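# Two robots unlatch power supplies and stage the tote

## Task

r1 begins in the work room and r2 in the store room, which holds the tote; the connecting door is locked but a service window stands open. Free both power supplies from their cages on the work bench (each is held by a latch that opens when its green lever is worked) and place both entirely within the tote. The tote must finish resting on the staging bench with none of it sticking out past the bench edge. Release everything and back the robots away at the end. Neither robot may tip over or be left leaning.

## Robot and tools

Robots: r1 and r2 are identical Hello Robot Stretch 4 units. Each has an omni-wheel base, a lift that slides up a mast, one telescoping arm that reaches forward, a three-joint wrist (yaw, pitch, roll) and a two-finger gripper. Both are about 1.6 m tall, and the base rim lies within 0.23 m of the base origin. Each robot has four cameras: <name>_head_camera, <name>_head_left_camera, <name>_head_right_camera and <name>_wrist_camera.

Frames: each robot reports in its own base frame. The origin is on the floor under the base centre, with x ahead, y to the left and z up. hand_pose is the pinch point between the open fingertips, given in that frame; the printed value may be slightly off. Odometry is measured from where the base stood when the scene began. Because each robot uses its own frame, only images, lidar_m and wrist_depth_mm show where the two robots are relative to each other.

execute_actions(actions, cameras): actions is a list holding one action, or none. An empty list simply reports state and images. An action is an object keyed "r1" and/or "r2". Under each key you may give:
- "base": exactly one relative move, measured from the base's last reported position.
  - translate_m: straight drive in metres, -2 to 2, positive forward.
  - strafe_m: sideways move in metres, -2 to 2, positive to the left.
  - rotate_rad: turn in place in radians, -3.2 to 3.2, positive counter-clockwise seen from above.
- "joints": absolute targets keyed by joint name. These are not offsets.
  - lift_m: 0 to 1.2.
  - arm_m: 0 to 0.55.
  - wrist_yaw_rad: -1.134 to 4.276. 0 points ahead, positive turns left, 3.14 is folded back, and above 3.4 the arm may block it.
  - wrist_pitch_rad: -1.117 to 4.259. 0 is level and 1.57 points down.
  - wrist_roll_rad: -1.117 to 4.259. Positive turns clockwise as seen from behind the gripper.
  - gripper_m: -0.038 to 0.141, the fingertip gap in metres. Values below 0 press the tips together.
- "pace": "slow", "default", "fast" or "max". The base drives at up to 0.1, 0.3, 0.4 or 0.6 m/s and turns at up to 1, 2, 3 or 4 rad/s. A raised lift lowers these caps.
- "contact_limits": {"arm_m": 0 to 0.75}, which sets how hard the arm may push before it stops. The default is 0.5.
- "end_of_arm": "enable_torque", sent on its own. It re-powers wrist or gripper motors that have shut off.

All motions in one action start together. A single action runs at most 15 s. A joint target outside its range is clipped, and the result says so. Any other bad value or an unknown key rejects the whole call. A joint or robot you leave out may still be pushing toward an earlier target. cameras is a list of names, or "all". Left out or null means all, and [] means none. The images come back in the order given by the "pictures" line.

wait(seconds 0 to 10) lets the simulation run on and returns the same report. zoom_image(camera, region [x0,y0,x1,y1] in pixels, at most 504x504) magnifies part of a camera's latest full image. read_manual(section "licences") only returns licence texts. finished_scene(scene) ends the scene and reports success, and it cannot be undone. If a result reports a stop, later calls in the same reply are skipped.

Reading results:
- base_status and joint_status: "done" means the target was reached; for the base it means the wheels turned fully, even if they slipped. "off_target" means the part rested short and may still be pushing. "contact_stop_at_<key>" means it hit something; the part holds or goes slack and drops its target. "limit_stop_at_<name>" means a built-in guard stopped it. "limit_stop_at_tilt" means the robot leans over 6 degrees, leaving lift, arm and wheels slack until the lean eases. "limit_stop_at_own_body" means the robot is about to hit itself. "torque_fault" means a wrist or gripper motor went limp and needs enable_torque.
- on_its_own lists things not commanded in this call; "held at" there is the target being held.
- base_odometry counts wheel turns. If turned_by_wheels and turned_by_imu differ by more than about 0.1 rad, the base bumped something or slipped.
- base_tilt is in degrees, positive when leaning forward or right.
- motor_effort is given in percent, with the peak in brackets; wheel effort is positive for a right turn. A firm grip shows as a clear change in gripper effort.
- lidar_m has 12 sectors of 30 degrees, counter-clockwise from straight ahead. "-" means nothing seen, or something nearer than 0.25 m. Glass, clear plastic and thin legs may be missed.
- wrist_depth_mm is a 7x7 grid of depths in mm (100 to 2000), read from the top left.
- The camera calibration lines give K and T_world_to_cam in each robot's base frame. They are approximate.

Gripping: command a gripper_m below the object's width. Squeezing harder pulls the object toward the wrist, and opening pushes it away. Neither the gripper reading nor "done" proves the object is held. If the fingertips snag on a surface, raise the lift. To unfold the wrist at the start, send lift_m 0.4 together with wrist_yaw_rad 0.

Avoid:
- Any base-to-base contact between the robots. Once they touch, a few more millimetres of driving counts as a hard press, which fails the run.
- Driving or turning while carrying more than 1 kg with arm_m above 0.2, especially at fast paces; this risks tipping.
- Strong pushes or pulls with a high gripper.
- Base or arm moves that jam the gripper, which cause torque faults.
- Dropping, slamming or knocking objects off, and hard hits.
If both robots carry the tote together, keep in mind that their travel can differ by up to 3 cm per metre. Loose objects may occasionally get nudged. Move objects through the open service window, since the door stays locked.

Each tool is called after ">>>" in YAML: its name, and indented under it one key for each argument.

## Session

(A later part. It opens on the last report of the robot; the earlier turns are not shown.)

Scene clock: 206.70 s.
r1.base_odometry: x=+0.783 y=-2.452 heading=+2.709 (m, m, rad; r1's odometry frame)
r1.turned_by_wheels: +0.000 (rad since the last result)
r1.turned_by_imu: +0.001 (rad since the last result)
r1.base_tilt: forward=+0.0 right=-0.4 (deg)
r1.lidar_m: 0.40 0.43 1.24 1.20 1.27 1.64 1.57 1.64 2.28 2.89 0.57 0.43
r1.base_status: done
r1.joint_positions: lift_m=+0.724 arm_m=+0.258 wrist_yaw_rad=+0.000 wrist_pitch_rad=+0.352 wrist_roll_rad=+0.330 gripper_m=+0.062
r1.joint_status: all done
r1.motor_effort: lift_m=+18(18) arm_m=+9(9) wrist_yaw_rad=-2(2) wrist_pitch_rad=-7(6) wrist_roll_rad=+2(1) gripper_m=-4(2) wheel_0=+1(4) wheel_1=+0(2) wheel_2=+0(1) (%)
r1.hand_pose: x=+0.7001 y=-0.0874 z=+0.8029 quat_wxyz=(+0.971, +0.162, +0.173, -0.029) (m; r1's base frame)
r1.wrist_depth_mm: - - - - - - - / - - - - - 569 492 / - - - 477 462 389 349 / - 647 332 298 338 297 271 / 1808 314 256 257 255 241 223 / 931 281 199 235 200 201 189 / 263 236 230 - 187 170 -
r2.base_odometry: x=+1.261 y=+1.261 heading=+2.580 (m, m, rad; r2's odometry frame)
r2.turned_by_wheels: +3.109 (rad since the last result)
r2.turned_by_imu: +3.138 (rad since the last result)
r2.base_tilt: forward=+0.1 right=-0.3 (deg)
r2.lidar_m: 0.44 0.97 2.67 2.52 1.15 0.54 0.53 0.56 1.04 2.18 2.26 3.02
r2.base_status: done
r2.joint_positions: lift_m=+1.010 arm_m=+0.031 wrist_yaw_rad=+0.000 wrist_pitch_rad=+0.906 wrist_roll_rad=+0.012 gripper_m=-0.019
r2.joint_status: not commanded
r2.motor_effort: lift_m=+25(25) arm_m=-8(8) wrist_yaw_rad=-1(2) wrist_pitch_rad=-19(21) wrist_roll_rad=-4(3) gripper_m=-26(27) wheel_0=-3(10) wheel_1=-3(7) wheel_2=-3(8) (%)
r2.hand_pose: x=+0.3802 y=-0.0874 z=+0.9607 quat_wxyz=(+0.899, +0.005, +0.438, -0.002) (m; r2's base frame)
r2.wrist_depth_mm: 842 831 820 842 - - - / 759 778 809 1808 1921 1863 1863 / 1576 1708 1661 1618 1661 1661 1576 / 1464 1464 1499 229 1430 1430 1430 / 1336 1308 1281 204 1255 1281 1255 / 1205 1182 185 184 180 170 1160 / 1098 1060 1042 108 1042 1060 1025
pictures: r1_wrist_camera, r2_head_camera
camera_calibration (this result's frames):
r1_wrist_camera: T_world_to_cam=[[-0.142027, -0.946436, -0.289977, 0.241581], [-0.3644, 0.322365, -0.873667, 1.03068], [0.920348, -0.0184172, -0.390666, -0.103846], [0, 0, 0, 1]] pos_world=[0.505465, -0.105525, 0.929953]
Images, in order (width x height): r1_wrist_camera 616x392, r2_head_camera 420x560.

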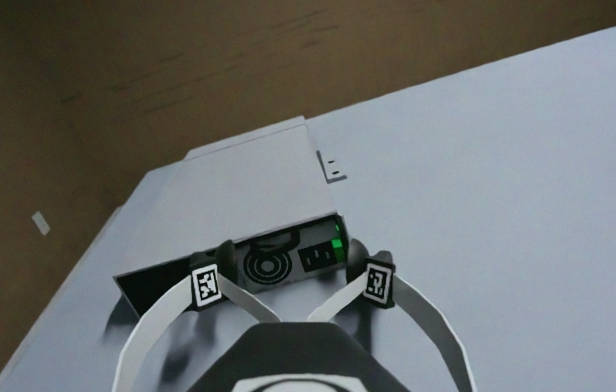

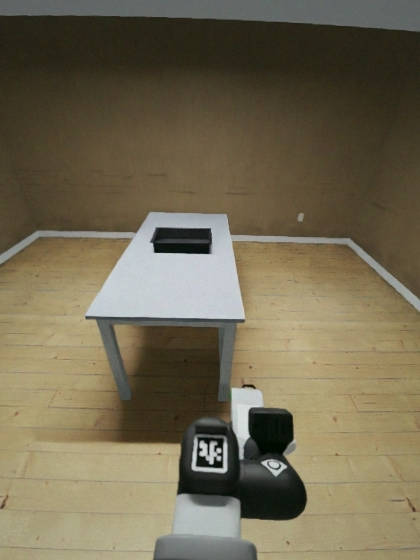

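>>> execute_actions:
  actions:
    - {"r1":{"joints":{"arm_m":0.265},"pace":"slow"},"r2":{"base":{"strafe_m":-0.15},"joints":{"lift_m":0.9},"pace":"fast"}}
  cameras: []

>>> execute_actions:
  actions:
    - {"r1":{"joints":{"gripper_m":0.04,"arm_m":0.268},"pace":"slow"},"r2":{"base":{"strafe_m":-0.25},"pace":"fast"}}
  cameras: ["r1_wrist_camera"]

>>> zoom_image:
  camera: "r1_wrist_camera"
  region: [160, 190, 440, 330]

Scene clock: 208.93 s.
r1.base_odometry: x=+0.783 y=-2.452 heading=+2.709 (m, m, rad; r1's odometry frame)
r1.turned_by_wheels: +0.000 (rad since the last result)
r1.turned_by_imu: +0.000 (rad since the last result)
r1.base_tilt: forward=-0.1 right=-0.4 (deg)
r1.lidar_m: 0.41 0.42 1.26 1.21 1.26 1.65 1.56 1.64 2.26 2.89 0.58 0.42
r1.base_status: not commanded
r1.joint_positions: lift_m=+0.724 arm_m=+0.263 wrist_yaw_rad=+0.000 wrist_pitch_rad=+0.352 wrist_roll_rad=+0.330 gripper_m=+0.062
r1.joint_status: all done
r1.motor_effort: lift_m=+18(19) arm_m=+10(9) wrist_yaw_rad=-2(2) wrist_pitch_rad=-8(8) wrist_roll_rad=+0(1) gripper_m=-3(2) wheel_0=+1(1) wheel_1=+0(0) wheel_2=+0(0) (%)
r1.hand_pose: x=+0.7048 y=-0.0874 z=+0.8028 quat_wxyz=(+0.971, +0.162, +0.173, -0.029) (m; r1's base frame)
r1.wrist_depth_mm: - - - - - - - / - - - - - 569 488 / - - - 473 459 389 345 / - 634 330 298 338 298 270 / 1863 312 251 252 255 239 222 / 946 282 200 236 200 200 189 / 262 235 230 - 188 169 -
r2.base_odometry: x=+1.341 y=+1.388 heading=+2.580 (m, m, rad; r2's odometry frame)
r2.turned_by_wheels: +0.000 (rad since the last result)
r2.turned_by_imu: +0.001 (rad since the last result)
r2.base_tilt: forward=+0.1 right=-0.2 (deg)
r2.lidar_m: 0.42 0.98 2.81 2.68 1.16 0.54 0.50 0.52 1.04 2.02 2.06 2.80
r2.base_status: done
r2.joint_positions: lift_m=+0.900 arm_m=+0.031 wrist_yaw_rad=+0.000 wrist_pitch_rad=+0.907 wrist_roll_rad=+0.012 gripper_m=-0.019
r2.joint_status: all done
r2.motor_effort: lift_m=+21(23) arm_m=-8(8) wrist_yaw_rad=+0(2) wrist_pitch_rad=-19(22) wrist_roll_rad=-4(3) gripper_m=-26(27) wheel_0=+2(10) wheel_1=+1(11) wheel_2=+0(1) (%)
r2.hand_pose: x=+0.3800 y=-0.0874 z=+0.8509 quat_wxyz=(+0.899, +0.005, +0.438, -0.003) (m; r2's base frame)
r2.wrist_depth_mm: 668 699 723 - - - - / 1808 1756 1618 1756 1708 1708 1661 / 1537 1537 1464 1499 1499 1464 1464 / 1308 1366 1308 230 1308 1308 1281 / 1205 1205 1160 204 1182 1160 1160 / 1098 1078 185 184 180 170 1042 / 991 960 946 108 946 976 946
pictures: none
No camera images: the call's "cameras" was empty. Leave "cameras" out to get every camera's image.

Scene clock: 210.83 s.
r1.base_odometry: x=+0.783 y=-2.452 heading=+2.709 (m, m, rad; r1's odometry frame)
r1.turned_by_wheels: +0.000 (rad since the last result)
r1.turned_by_imu: +0.000 (rad since the last result)
r1.base_tilt: forward=-0.1 right=-0.4 (deg)
r1.lidar_m: 0.40 0.42 1.26 1.21 1.25 1.66 1.57 1.64 2.26 2.89 0.58 0.44
r1.base_status: not commanded
r1.joint_positions: lift_m=+0.724 arm_m=+0.266 wrist_yaw_rad=-0.002 wrist_pitch_rad=+0.355 wrist_roll_rad=+0.330 gripper_m=+0.040
r1.joint_status: all done
r1.motor_effort: lift_m=+18(18) arm_m=+9(10) wrist_yaw_rad=+3(4) wrist_pitch_rad=-14(15) wrist_roll_rad=+0(2) gripper_m=-7(7) wheel_0=+1(1) wheel_1=+0(0) wheel_2=-1(0) (%)
r1.hand_pose: x=+0.7076 y=-0.0879 z=+0.8021 quat_wxyz=(+0.971, +0.162, +0.174, -0.030) (m; r1's base frame)
r1.wrist_depth_mm: - - - - - - - / - - - - - 564 480 / - - 508 466 455 387 342 / - 627 325 294 334 294 267 / 1863 298 251 246 260 237 222 / 351 278 197 229 196 200 187 / 260 230 228 - 186 168 -
r2.base_odometry: x=+1.474 y=+1.600 heading=+2.580 (m, m, rad; r2's odometry frame)
r2.turned_by_wheels: +0.000 (rad since the last result)
r2.turned_by_imu: +0.000 (rad since the last result)
r2.base_tilt: forward=+0.1 right=-0.2 (deg)
r2.lidar_m: 0.44 0.98 1.37 2.94 0.77 0.55 0.50 0.76 1.03 1.77 1.82 2.46
r2.base_status: done
r2.joint_positions: lift_m=+0.900 arm_m=+0.031 wrist_yaw_rad=+0.000 wrist_pitch_rad=+0.907 wrist_roll_rad=+0.012 gripper_m=-0.019
r2.joint_status: not commanded
r2.motor_effort: lift_m=+21(21) arm_m=-8(8) wrist_yaw_rad=+0(2) wrist_pitch_rad=-20(20) wrist_roll_rad=-2(2) gripper_m=-27(26) wheel_0=-1(13) wheel_1=-1(12) wheel_2=+0(1) (%)
r2.hand_pose: x=+0.3801 y=-0.0874 z=+0.8509 quat_wxyz=(+0.899, +0.005, +0.438, -0.003) (m; r2's base frame)
r2.wrist_depth_mm: 699 - - - - - 1921 / 1808 1661 1708 1708 1756 1661 1661 / 1537 1499 1464 1499 1499 1464 1464 / 1366 1336 1308 230 1308 1308 1281 / 1205 1182 1182 204 1138 1182 1160 / 1078 1098 185 184 180 170 1060 / 991 960 946 108 960 960 946
pictures: r1_wrist_camera
camera_calibration (this result's frames):
r1_wrist_camera: T_world_to_cam=[[-0.144622, -0.946135, -0.289679, 0.243579], [-0.36628, 0.32315, -0.87259, 1.03343], [0.919197, -0.0200918, -0.393285, -0.108333], [0, 0, 0, 1]] pos_world=[0.513331, -0.105671, 0.929715]
Images, in order (width x height): r1_wrist_camera 616x392.

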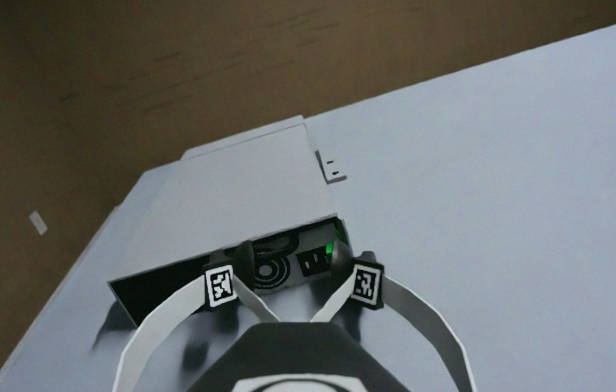

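Region (160, 190, 440, 330) of r1_wrist_camera's 616x392 image, scaled by 1.800.

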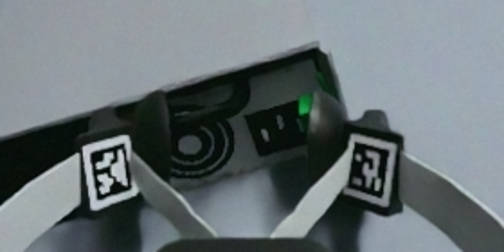

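>>> execute_actions:
  actions:
    - {"r1":{"base":{"strafe_m":0.007},"joints":{"gripper_m":0.034,"lift_m":0.721,"arm_m":0.269},"pace":"slow"},"r2":{"base":{"strafe_m":-0.05},"pace":"fast"}}
  cameras: []

>>> execute_actions:
  actions:
    - {"r1":{"joints":{"arm_m":0.276},"pace":"slow"}}
  cameras: ["r1_wrist_camera"]

>>> zoom_image:
  camera: "r1_wrist_camera"
  region: [160, 190, 440, 330]

Scene clock: 212.00 s.
r1.base_odometry: x=+0.780 y=-2.458 heading=+2.708 (m, m, rad; r1's odometry frame)
r1.turned_by_wheels: +0.000 (rad since the last result)
r1.turned_by_imu: +0.000 (rad since the last result)
r1.base_tilt: forward=-0.1 right=-0.3 (deg)
r1.lidar_m: 0.41 0.43 1.24 1.20 1.26 1.64 1.57 1.63 2.28 2.89 0.56 0.43
r1.base_status: done
r1.joint_positions: lift_m=+0.721 arm_m=+0.267 wrist_yaw_rad=-0.003 wrist_pitch_rad=+0.353 wrist_roll_rad=+0.330 gripper_m=+0.034
r1.joint_status: all done
r1.motor_effort: lift_m=+18(17) arm_m=+9(10) wrist_yaw_rad=+6(7) wrist_pitch_rad=-8(15) wrist_roll_rad=+1(1) gripper_m=-6(7) wheel_0=-4(2) wheel_1=-1(2) wheel_2=-1(2) (%)
r1.hand_pose: x=+0.7088 y=-0.0882 z=+0.7998 quat_wxyz=(+0.971, +0.162, +0.173, -0.030) (m; r1's base frame)
r1.wrist_depth_mm: - - - - - - - / - - - - - 559 484 / - - 640 449 452 382 343 / - 634 324 277 332 293 266 / 1863 306 247 244 254 236 220 / 931 277 193 227 196 197 186 / 257 229 226 - 183 167 -
r2.base_odometry: x=+1.500 y=+1.642 heading=+2.580 (m, m, rad; r2's odometry frame)
r2.turned_by_wheels: +0.000 (rad since the last result)
r2.turned_by_imu: +0.000 (rad since the last result)
r2.base_tilt: forward=+0.2 right=-0.2 (deg)
r2.lidar_m: 0.44 1.03 1.33 2.99 0.78 0.54 0.49 0.74 1.01 1.72 1.81 2.36
r2.base_status: done
r2.joint_positions: lift_m=+0.900 arm_m=+0.031 wrist_yaw_rad=+0.000 wrist_pitch_rad=+0.907 wrist_roll_rad=+0.012 gripper_m=-0.019
r2.joint_status: not commanded
r2.motor_effort: lift_m=+21(21) arm_m=-7(8) wrist_yaw_rad=+1(3) wrist_pitch_rad=-19(20) wrist_roll_rad=-2(3) gripper_m=-26(26) wheel_0=+1(11) wheel_1=+0(11) wheel_2=-1(0) (%)
r2.hand_pose: x=+0.3800 y=-0.0875 z=+0.8509 quat_wxyz=(+0.899, +0.005, +0.438, -0.003) (m; r2's base frame)
r2.wrist_depth_mm: 699 - - - - - 1921 / 1708 1708 1708 1756 1756 1708 1661 / 1537 1464 1499 1537 1464 1464 1464 / 1366 1308 1336 230 1308 1308 1281 / 1229 1205 1160 204 1138 1160 1160 / 1078 1098 185 184 180 169 1042 / 991 960 946 108 946 960 946
pictures: none
No camera images: the call's "cameras" was empty. Leave "cameras" out to get every camera's image.

Scene clock: 212.80 s.
r1.base_odometry: x=+0.780 y=-2.459 heading=+2.709 (m, m, rad; r1's odometry frame)
r1.turned_by_wheels: +0.000 (rad since the last result)
r1.turned_by_imu: +0.000 (rad since the last result)
r1.base_tilt: forward=-0.1 right=-0.3 (deg)
r1.lidar_m: 0.40 0.41 1.25 1.19 1.25 1.63 1.56 1.64 2.27 2.90 0.60 0.43
r1.base_status: not commanded
r1.joint_positions: lift_m=+0.721 arm_m=+0.273 wrist_yaw_rad=-0.006 wrist_pitch_rad=+0.355 wrist_roll_rad=+0.330 gripper_m=+0.034
r1.joint_status: all done
r1.on_its_own: wrist_yaw_rad is at rest, and its effort (+15) is outside its rest range (-13 to +13)
r1.motor_effort: lift_m=+18(18) arm_m=+14(19) wrist_yaw_rad=+15(14) wrist_pitch_rad=-15(15) wrist_roll_rad=+0(1) gripper_m=-5(7) wheel_0=+0(4) wheel_1=+0(1) wheel_2=-4(4) (%)
r1.hand_pose: x=+0.7144 y=-0.0889 z=+0.7991 quat_wxyz=(+0.971, +0.162, +0.174, -0.032) (m; r1's base frame)
r1.wrist_depth_mm: - - - - - - - / - - - - - 549 469 / - - 488 442 449 379 338 / - 615 315 276 330 289 263 / 1756 298 243 239 254 235 218 / 347 270 208 226 195 196 185 / 255 228 224 - 183 166 -
r2.base_odometry: x=+1.500 y=+1.642 heading=+2.580 (m, m, rad; r2's odometry frame)
r2.turned_by_wheels: +0.000 (rad since the last result)
r2.turned_by_imu: +0.000 (rad since the last result)
r2.base_tilt: forward=+0.2 right=-0.2 (deg)
r2.lidar_m: 0.44 1.01 1.37 2.99 0.77 0.53 0.50 0.75 0.98 1.72 1.78 2.37
r2.base_status: not commanded
r2.joint_positions: lift_m=+0.900 arm_m=+0.031 wrist_yaw_rad=+0.000 wrist_pitch_rad=+0.907 wrist_roll_rad=+0.012 gripper_m=-0.019
r2.joint_status: not commanded
r2.motor_effort: lift_m=+21(21) arm_m=-8(8) wrist_yaw_rad=+0(1) wrist_pitch_rad=-20(20) wrist_roll_rad=-2(4) gripper_m=-27(26) wheel_0=+1(1) wheel_1=+0(0) wheel_2=+0(1) (%)
r2.hand_pose: x=+0.3801 y=-0.0874 z=+0.8509 quat_wxyz=(+0.899, +0.005, +0.438, -0.003) (m; r2's base frame)
r2.wrist_depth_mm: 707 - - - - - 1863 / 1708 1708 1708 1756 1708 1708 1661 / 1537 1464 1537 1499 1464 1464 1430 / 1366 1308 1308 229 1308 1281 1308 / 1229 1205 1182 204 1160 1160 1160 / 1078 1098 185 184 180 170 1042 / 1008 960 946 108 960 946 931
pictures: r1_wrist_camera
camera_calibration (this result's frames):
r1_wrist_camera: T_world_to_cam=[[-0.148425, -0.945545, -0.289681, 0.245453], [-0.365336, 0.324631, -0.872436, 1.03292], [0.918967, -0.0236603, -0.393625, -0.115664], [0, 0, 0, 1]] pos_world=[0.520087, -0.105969, 0.926734]
Images, in order (width x height): r1_wrist_camera 616x392.

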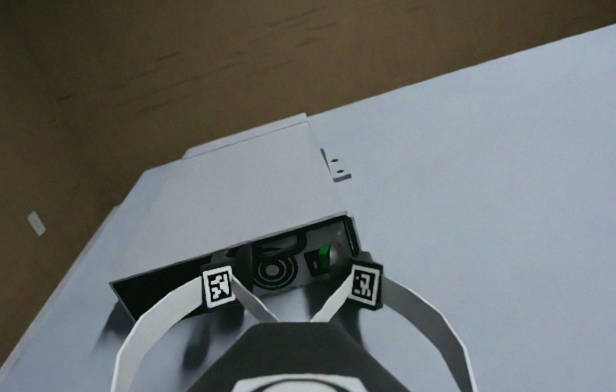

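Region (160, 190, 440, 330) of r1_wrist_camera's 616x392 image, scaled by 1.800.

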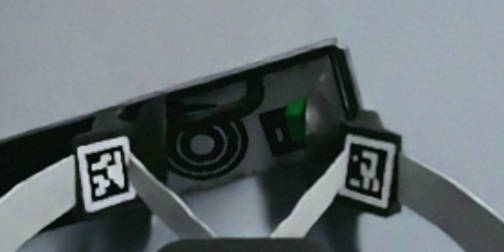

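Matching. Continue.

>>> execute_actions:
  actions:
    - {"r1":{"joints":{"gripper_m":0.0,"arm_m":0.282,"lift_m":0.719},"pace":"slow"},"r2":{"base":{"translate_m":0.2},"pace":"fast"}}
  cameras: []

>>> execute_actions:
  actions:
    - {"r1":{"joints":{"gripper_m":-0.038,"arm_m":0.29,"lift_m":0.716},"pace":"slow"},"r2":{"base":{"translate_m":0.2},"pace":"fast"}}
  cameras: []

>>> execute_actions:
  actions:
    - {"r1":{"joints":{"arm_m":0.279},"pace":"slow"}}
  cameras: []

>>> execute_actions:
  actions:
    - {"r1":{"joints":{"arm_m":0.274},"pace":"slow"}}
  cameras: ["r1_wrist_camera"]

>>> zoom_image:
  camera: "r1_wrist_camera"
  region: [160, 190, 440, 330]

Scene clock: 214.93 s.
r1.base_odometry: x=+0.780 y=-2.459 heading=+2.709 (m, m, rad; r1's odometry frame)
r1.turned_by_wheels: +0.000 (rad since the last result)
r1.turned_by_imu: +0.000 (rad since the last result)
r1.base_tilt: forward=+0.0 right=-0.4 (deg)
r1.lidar_m: 0.40 0.45 1.26 1.19 1.26 1.64 1.55 1.64 2.28 2.88 0.57 0.43
r1.base_status: not commanded
r1.joint_positions: lift_m=+0.719 arm_m=+0.280 wrist_yaw_rad=-0.004 wrist_pitch_rad=+0.356 wrist_roll_rad=+0.330 gripper_m=+0.001
r1.joint_status: all done
r1.motor_effort: lift_m=+19(17) arm_m=+10(17) wrist_yaw_rad=+11(23) wrist_pitch_rad=-19(21) wrist_roll_rad=+1(1) gripper_m=-25(25) wheel_0=+0(2) wheel_1=+0(2) wheel_2=-5(8) (%)
r1.hand_pose: x=+0.7210 y=-0.0885 z=+0.7968 quat_wxyz=(+0.971, +0.162, +0.174, -0.031) (m; r1's base frame)
r1.wrist_depth_mm: - - - - - - - / - - - - - 535 459 / - - 477 418 439 375 332 / - 580 306 266 322 285 260 / 1756 283 233 231 247 229 213 / 330 242 202 227 189 187 181 / 250 226 221 - 180 163 -
r2.base_odometry: x=+1.331 y=+1.748 heading=+2.580 (m, m, rad; r2's odometry frame)
r2.turned_by_wheels: +0.000 (rad since the last result)
r2.turned_by_imu: +0.001 (rad since the last result)
r2.base_tilt: forward=+0.1 right=-0.2 (deg)
r2.lidar_m: 0.45 0.82 1.06 3.00 1.04 0.75 0.71 0.96 1.28 1.70 1.77 2.34
r2.base_status: done
r2.joint_positions: lift_m=+0.900 arm_m=+0.031 wrist_yaw_rad=+0.000 wrist_pitch_rad=+0.907 wrist_roll_rad=+0.012 gripper_m=-0.019
r2.joint_status: not commanded
r2.motor_effort: lift_m=+21(21) arm_m=-8(8) wrist_yaw_rad=+0(0) wrist_pitch_rad=-19(20) wrist_roll_rad=-1(2) gripper_m=-27(26) wheel_0=+2(9) wheel_1=+2(6) wheel_2=-2(15) (%)
r2.hand_pose: x=+0.3801 y=-0.0874 z=+0.8509 quat_wxyz=(+0.899, +0.005, +0.438, -0.003) (m; r2's base frame)
r2.wrist_depth_mm: 640 - - - - - 1921 / 597 1756 1708 1708 1756 1708 1661 / 707 1537 1499 1499 1464 1464 1464 / 1366 1118 1336 229 1308 1308 1281 / 1229 1160 1160 204 1160 1182 1160 / 1098 1078 185 184 180 170 1042 / 991 960 946 108 960 960 946
pictures: none
No camera images: the call's "cameras" was empty. Leave "cameras" out to get every camera's image.

Scene clock: 216.80 s.
r1.base_odometry: x=+0.780 y=-2.459 heading=+2.709 (m, m, rad; r1's odometry frame)
r1.turned_by_wheels: +0.000 (rad since the last result)
r1.turned_by_imu: +0.000 (rad since the last result)
r1.base_tilt: forward=+0.0 right=-0.4 (deg)
r1.lidar_m: 0.39 0.43 1.24 1.19 1.26 1.64 1.56 1.63 2.27 2.90 0.61 0.42
r1.base_status: not commanded
r1.joint_positions: lift_m=+0.716 arm_m=+0.288 wrist_yaw_rad=-0.003 wrist_pitch_rad=+0.357 wrist_roll_rad=+0.329 gripper_m=-0.037
r1.joint_status: all done
r1.motor_effort: lift_m=+19(19) arm_m=+10(14) wrist_yaw_rad=+7(24) wrist_pitch_rad=-20(23) wrist_roll_rad=+0(2) gripper_m=-32(30) wheel_0=+0(1) wheel_1=+0(1) wheel_2=-4(8) (%)
r1.hand_pose: x=+0.7292 y=-0.0883 z=+0.7936 quat_wxyz=(+0.971, +0.162, +0.175, -0.031) (m; r1's base frame)
r1.wrist_depth_mm: - - - - - - - / - - - - - 530 452 / - - 459 404 430 362 324 / - 525 297 258 315 277 255 / 1756 267 224 224 239 224 208 / 312 170 194 222 185 180 179 / 243 222 215 - 177 161 -
r2.base_odometry: x=+1.162 y=+1.855 heading=+2.581 (m, m, rad; r2's odometry frame)
r2.turned_by_wheels: +0.001 (rad since the last result)
r2.turned_by_imu: +0.001 (rad since the last result)
r2.base_tilt: forward=+0.1 right=-0.3 (deg)
r2.lidar_m: 0.44 0.62 0.79 3.00 1.69 0.96 0.89 1.17 1.55 1.70 1.75 2.34
r2.base_status: done
r2.joint_positions: lift_m=+0.900 arm_m=+0.031 wrist_yaw_rad=+0.000 wrist_pitch_rad=+0.907 wrist_roll_rad=+0.012 gripper_m=-0.019
r2.joint_status: not commanded
r2.motor_effort: lift_m=+21(21) arm_m=-7(8) wrist_yaw_rad=+0(0) wrist_pitch_rad=-19(20) wrist_roll_rad=-2(1) gripper_m=-26(25) wheel_0=+4(8) wheel_1=+1(8) wheel_2=+1(14) (%)
r2.hand_pose: x=+0.3801 y=-0.0874 z=+0.8510 quat_wxyz=(+0.899, +0.005, +0.438, -0.003) (m; r2's base frame)
r2.wrist_depth_mm: 647 - - - - - 1921 / 627 1756 1708 1708 1708 1661 1661 / 1499 1537 1499 1499 1499 1464 1430 / 1366 1308 1308 229 1308 1308 1281 / 640 1182 1160 204 1160 1160 1138 / 1078 788 185 184 180 170 1060 / 991 946 946 108 960 960 946
pictures: none
No camera images: the call's "cameras" was empty. Leave "cameras" out to get every camera's image.

Scene clock: 217.73 s.
r1.base_odometry: x=+0.780 y=-2.458 heading=+2.709 (m, m, rad; r1's odometry frame)
r1.turned_by_wheels: +0.000 (rad since the last result)
r1.turned_by_imu: +0.001 (rad since the last result)
r1.base_tilt: forward=+0.0 right=-0.3 (deg)
r1.lidar_m: 0.40 0.44 1.25 1.19 1.25 1.63 1.57 1.65 2.27 2.90 0.56 0.42
r1.base_status: not commanded
r1.joint_positions: lift_m=+0.716 arm_m=+0.282 wrist_yaw_rad=+0.004 wrist_pitch_rad=+0.352 wrist_roll_rad=+0.329 gripper_m=-0.037
r1.joint_status: all done
r1.on_its_own: wrist_yaw_rad is at rest, and its effort (-15) is outside its rest range (-13 to +13)
r1.motor_effort: lift_m=+20(20) arm_m=-15(14) wrist_yaw_rad=-15(16) wrist_pitch_rad=-5(21) wrist_roll_rad=+1(1) gripper_m=-35(36) wheel_0=-2(1) wheel_1=-2(2) wheel_2=+5(5) (%)
r1.hand_pose: x=+0.7238 y=-0.0862 z=+0.7949 quat_wxyz=(+0.971, +0.161, +0.173, -0.027) (m; r1's base frame)
r1.wrist_depth_mm: - - - - - - - / - - - - - 544 459 / - - 477 418 439 368 329 / 1863 597 306 259 320 282 259 / 1808 281 229 227 241 228 212 / 338 229 182 224 182 179 180 / 248 221 219 - 179 163 -
r2.base_odometry: x=+1.162 y=+1.855 heading=+2.581 (m, m, rad; r2's odometry frame)
r2.turned_by_wheels: +0.000 (rad since the last result)
r2.turned_by_imu: +0.000 (rad since the last result)
r2.base_tilt: forward=+0.1 right=-0.2 (deg)
r2.lidar_m: 0.44 0.66 0.78 3.00 1.70 0.95 0.88 1.16 1.58 1.70 1.75 2.37
r2.base_status: not commanded
r2.joint_positions: lift_m=+0.900 arm_m=+0.031 wrist_yaw_rad=+0.000 wrist_pitch_rad=+0.907 wrist_roll_rad=+0.012 gripper_m=-0.019
r2.joint_status: not commanded
r2.motor_effort: lift_m=+21(21) arm_m=-8(8) wrist_yaw_rad=+0(0) wrist_pitch_rad=-19(19) wrist_roll_rad=-2(2) gripper_m=-26(25) wheel_0=+4(4) wheel_1=+1(1) wheel_2=+2(1) (%)
r2.hand_pose: x=+0.3801 y=-0.0874 z=+0.8510 quat_wxyz=(+0.899, +0.005, +0.438, -0.003) (m; r2's base frame)
r2.wrist_depth_mm: 640 - - - - - 1921 / 627 1808 1708 1756 1756 1661 1661 / 1499 1499 1499 1499 1499 1464 1464 / 1366 1336 1308 229 1308 1308 1308 / 640 1182 1182 204 1160 1160 1160 / 1078 788 185 184 180 170 1042 / 991 960 946 108 946 960 931
pictures: none
No camera images: the call's "cameras" was empty. Leave "cameras" out to get every camera's image.

Scene clock: 218.47 s.
r1.base_odometry: x=+0.780 y=-2.458 heading=+2.709 (m, m, rad; r1's odometry frame)
r1.turned_by_wheels: +0.000 (rad since the last result)
r1.turned_by_imu: +0.000 (rad since the last result)
r1.base_tilt: forward=-0.1 right=-0.3 (deg)
r1.lidar_m: 0.41 0.43 1.25 1.19 1.26 1.65 1.57 1.65 2.24 2.90 0.59 0.42
r1.base_status: not commanded
r1.joint_positions: lift_m=+0.716 arm_m=+0.276 wrist_yaw_rad=-0.001 wrist_pitch_rad=+0.353 wrist_roll_rad=+0.329 gripper_m=-0.037
r1.joint_status: all done
r1.motor_effort: lift_m=+20(20) arm_m=-10(17) wrist_yaw_rad=+0(14) wrist_pitch_rad=-10(10) wrist_roll_rad=+3(2) gripper_m=-32(37) wheel_0=-1(2) wheel_1=-1(2) wheel_2=+0(5) (%)
r1.hand_pose: x=+0.7173 y=-0.0876 z=+0.7944 quat_wxyz=(+0.971, +0.161, +0.173, -0.029) (m; r1's base frame)
r1.wrist_depth_mm: - - - - - - - / - - - - - 539 462 / - - 473 415 439 368 330 / - 574 307 264 320 281 259 / 1808 281 233 227 241 228 213 / 329 166 193 224 182 179 179 / 251 224 218 - 179 163 -
r2.base_odometry: x=+1.162 y=+1.855 heading=+2.581 (m, m, rad; r2's odometry frame)
r2.turned_by_wheels: +0.000 (rad since the last result)
r2.turned_by_imu: +0.000 (rad since the last result)
r2.base_tilt: forward=+0.1 right=-0.2 (deg)
r2.lidar_m: 0.43 0.62 0.81 2.99 1.73 0.96 0.90 1.15 1.56 1.71 1.75 2.33
r2.base_status: not commanded
r2.joint_positions: lift_m=+0.900 arm_m=+0.031 wrist_yaw_rad=+0.000 wrist_pitch_rad=+0.907 wrist_roll_rad=+0.012 gripper_m=-0.019
r2.joint_status: not commanded
r2.motor_effort: lift_m=+21(21) arm_m=-8(8) wrist_yaw_rad=+0(0) wrist_pitch_rad=-19(19) wrist_roll_rad=-2(3) gripper_m=-27(26) wheel_0=+4(4) wheel_1=+1(1) wheel_2=+1(1) (%)
r2.hand_pose: x=+0.3801 y=-0.0874 z=+0.8510 quat_wxyz=(+0.899, +0.005, +0.438, -0.003) (m; r2's base frame)
r2.wrist_depth_mm: 640 - - - - - 1921 / 627 1756 1708 1708 1708 1708 1661 / 1499 1537 1499 1499 1464 1464 1464 / 1366 1308 1336 230 1308 1308 1281 / 634 1182 1182 204 1138 1160 1160 / 1078 788 185 184 180 170 1042 / 991 976 946 108 946 960 946
pictures: r1_wrist_camera
camera_calibration (this result's frames):
r1_wrist_camera: T_world_to_cam=[[-0.143092, -0.946414, -0.289525, 0.241762], [-0.365296, 0.322384, -0.873285, 1.02995], [0.919828, -0.0191984, -0.391852, -0.121838], [0, 0, 0, 1]] pos_world=[0.522902, -0.105573, 0.921698]
Images, in order (width x height): r1_wrist_camera 616x392.

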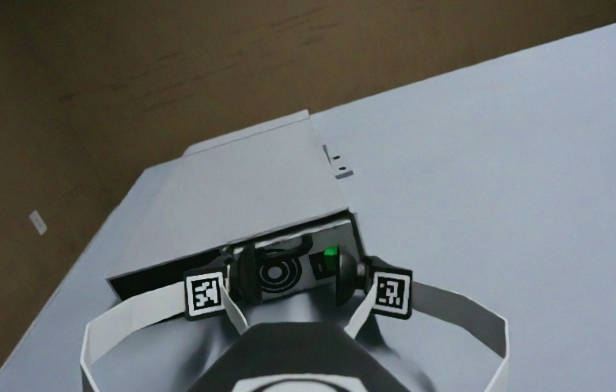

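Region (160, 190, 440, 330) of r1_wrist_camera's 616x392 image, scaled by 1.800.

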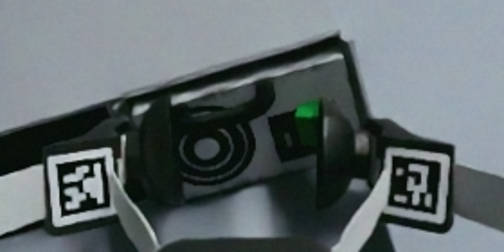

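Popped again. Pull out fully while r2 drives.

>>> execute_actions:
  actions:
    - {"r1":{"joints":{"arm_m":0.06},"pace":"slow"},"r2":{"base":{"translate_m":1.55},"joints":{"lift_m":1.0},"pace":"fast"}}
  cameras: ["r1_head_camera"]

>>> execute_actions:
  actions:
    - {"r1":{"joints":{"gripper_m":0.06,"arm_m":0.04}},"r2":{"base":{"rotate_rad":1.555},"joints":{"wrist_yaw_rad":1.57}}}
  cameras: ["r2_head_camera","r1_wrist_camera"]

Scene clock: 224.07 s.
r1.base_odometry: x=+0.780 y=-2.458 heading=+2.709 (m, m, rad; r1's odometry frame)
r1.turned_by_wheels: +0.000 (rad since the last result)
r1.turned_by_imu: +0.001 (rad since the last result)
r1.base_tilt: forward=-0.1 right=-0.4 (deg)
r1.lidar_m: 0.40 0.43 1.25 1.18 1.25 1.63 1.57 1.66 2.26 2.90 0.57 0.46
r1.base_status: not commanded
r1.joint_positions: lift_m=+0.716 arm_m=+0.062 wrist_yaw_rad=+0.000 wrist_pitch_rad=+0.355 wrist_roll_rad=+0.329 gripper_m=-0.037
r1.joint_status: all done
r1.motor_effort: lift_m=+20(20) arm_m=-10(10) wrist_yaw_rad=-3(12) wrist_pitch_rad=-15(15) wrist_roll_rad=+0(2) gripper_m=-32(33) wheel_0=-1(1) wheel_1=-1(1) wheel_2=+2(2) (%)
r1.hand_pose: x=+0.5032 y=-0.0873 z=+0.7940 quat_wxyz=(+0.971, +0.161, +0.174, -0.029) (m; r1's base frame)
r1.wrist_depth_mm: - - - - - - 707 / - - - - 683 539 462 / - - 521 473 439 368 329 / 1983 564 413 285 319 281 259 / 1808 366 236 228 251 229 211 / 330 168 193 223 181 183 180 / 247 225 218 - 179 167 175
r2.base_odometry: x=-0.151 y=+2.679 heading=+2.581 (m, m, rad; r2's odometry frame)
r2.turned_by_wheels: +0.000 (rad since the last result)
r2.turned_by_imu: +0.004 (rad since the last result)
r2.base_tilt: forward=+0.1 right=-0.2 (deg)
r2.lidar_m: 0.44 0.52 0.35 0.32 0.34 0.48 2.71 2.46 1.74 1.64 1.70 1.71
r2.base_status: done
r2.joint_positions: lift_m=+1.000 arm_m=+0.031 wrist_yaw_rad=+0.000 wrist_pitch_rad=+0.907 wrist_roll_rad=+0.012 gripper_m=-0.019
r2.joint_status: all done
r2.motor_effort: lift_m=+25(27) arm_m=-8(8) wrist_yaw_rad=+0(1) wrist_pitch_rad=-20(23) wrist_roll_rad=-2(2) gripper_m=-27(26) wheel_0=+2(9) wheel_1=+2(7) wheel_2=+0(13) (%)
r2.hand_pose: x=+0.3800 y=-0.0874 z=+0.9506 quat_wxyz=(+0.899, +0.005, +0.438, -0.003) (m; r2's base frame)
r2.wrist_depth_mm: 1308 1308 1336 1366 1397 1430 1464 / 1430 1464 1499 1537 1576 1661 1708 / 1576 1618 1618 1661 1618 1576 1576 / 1464 1464 1464 230 1430 1430 1397 / 1336 1308 1281 204 1255 1255 1255 / 1205 1182 185 184 180 170 1138 / 661 891 1042 108 1042 1042 1042
pictures: r1_head_camera
Images, in order (width x height): r1_head_camera 420x560.

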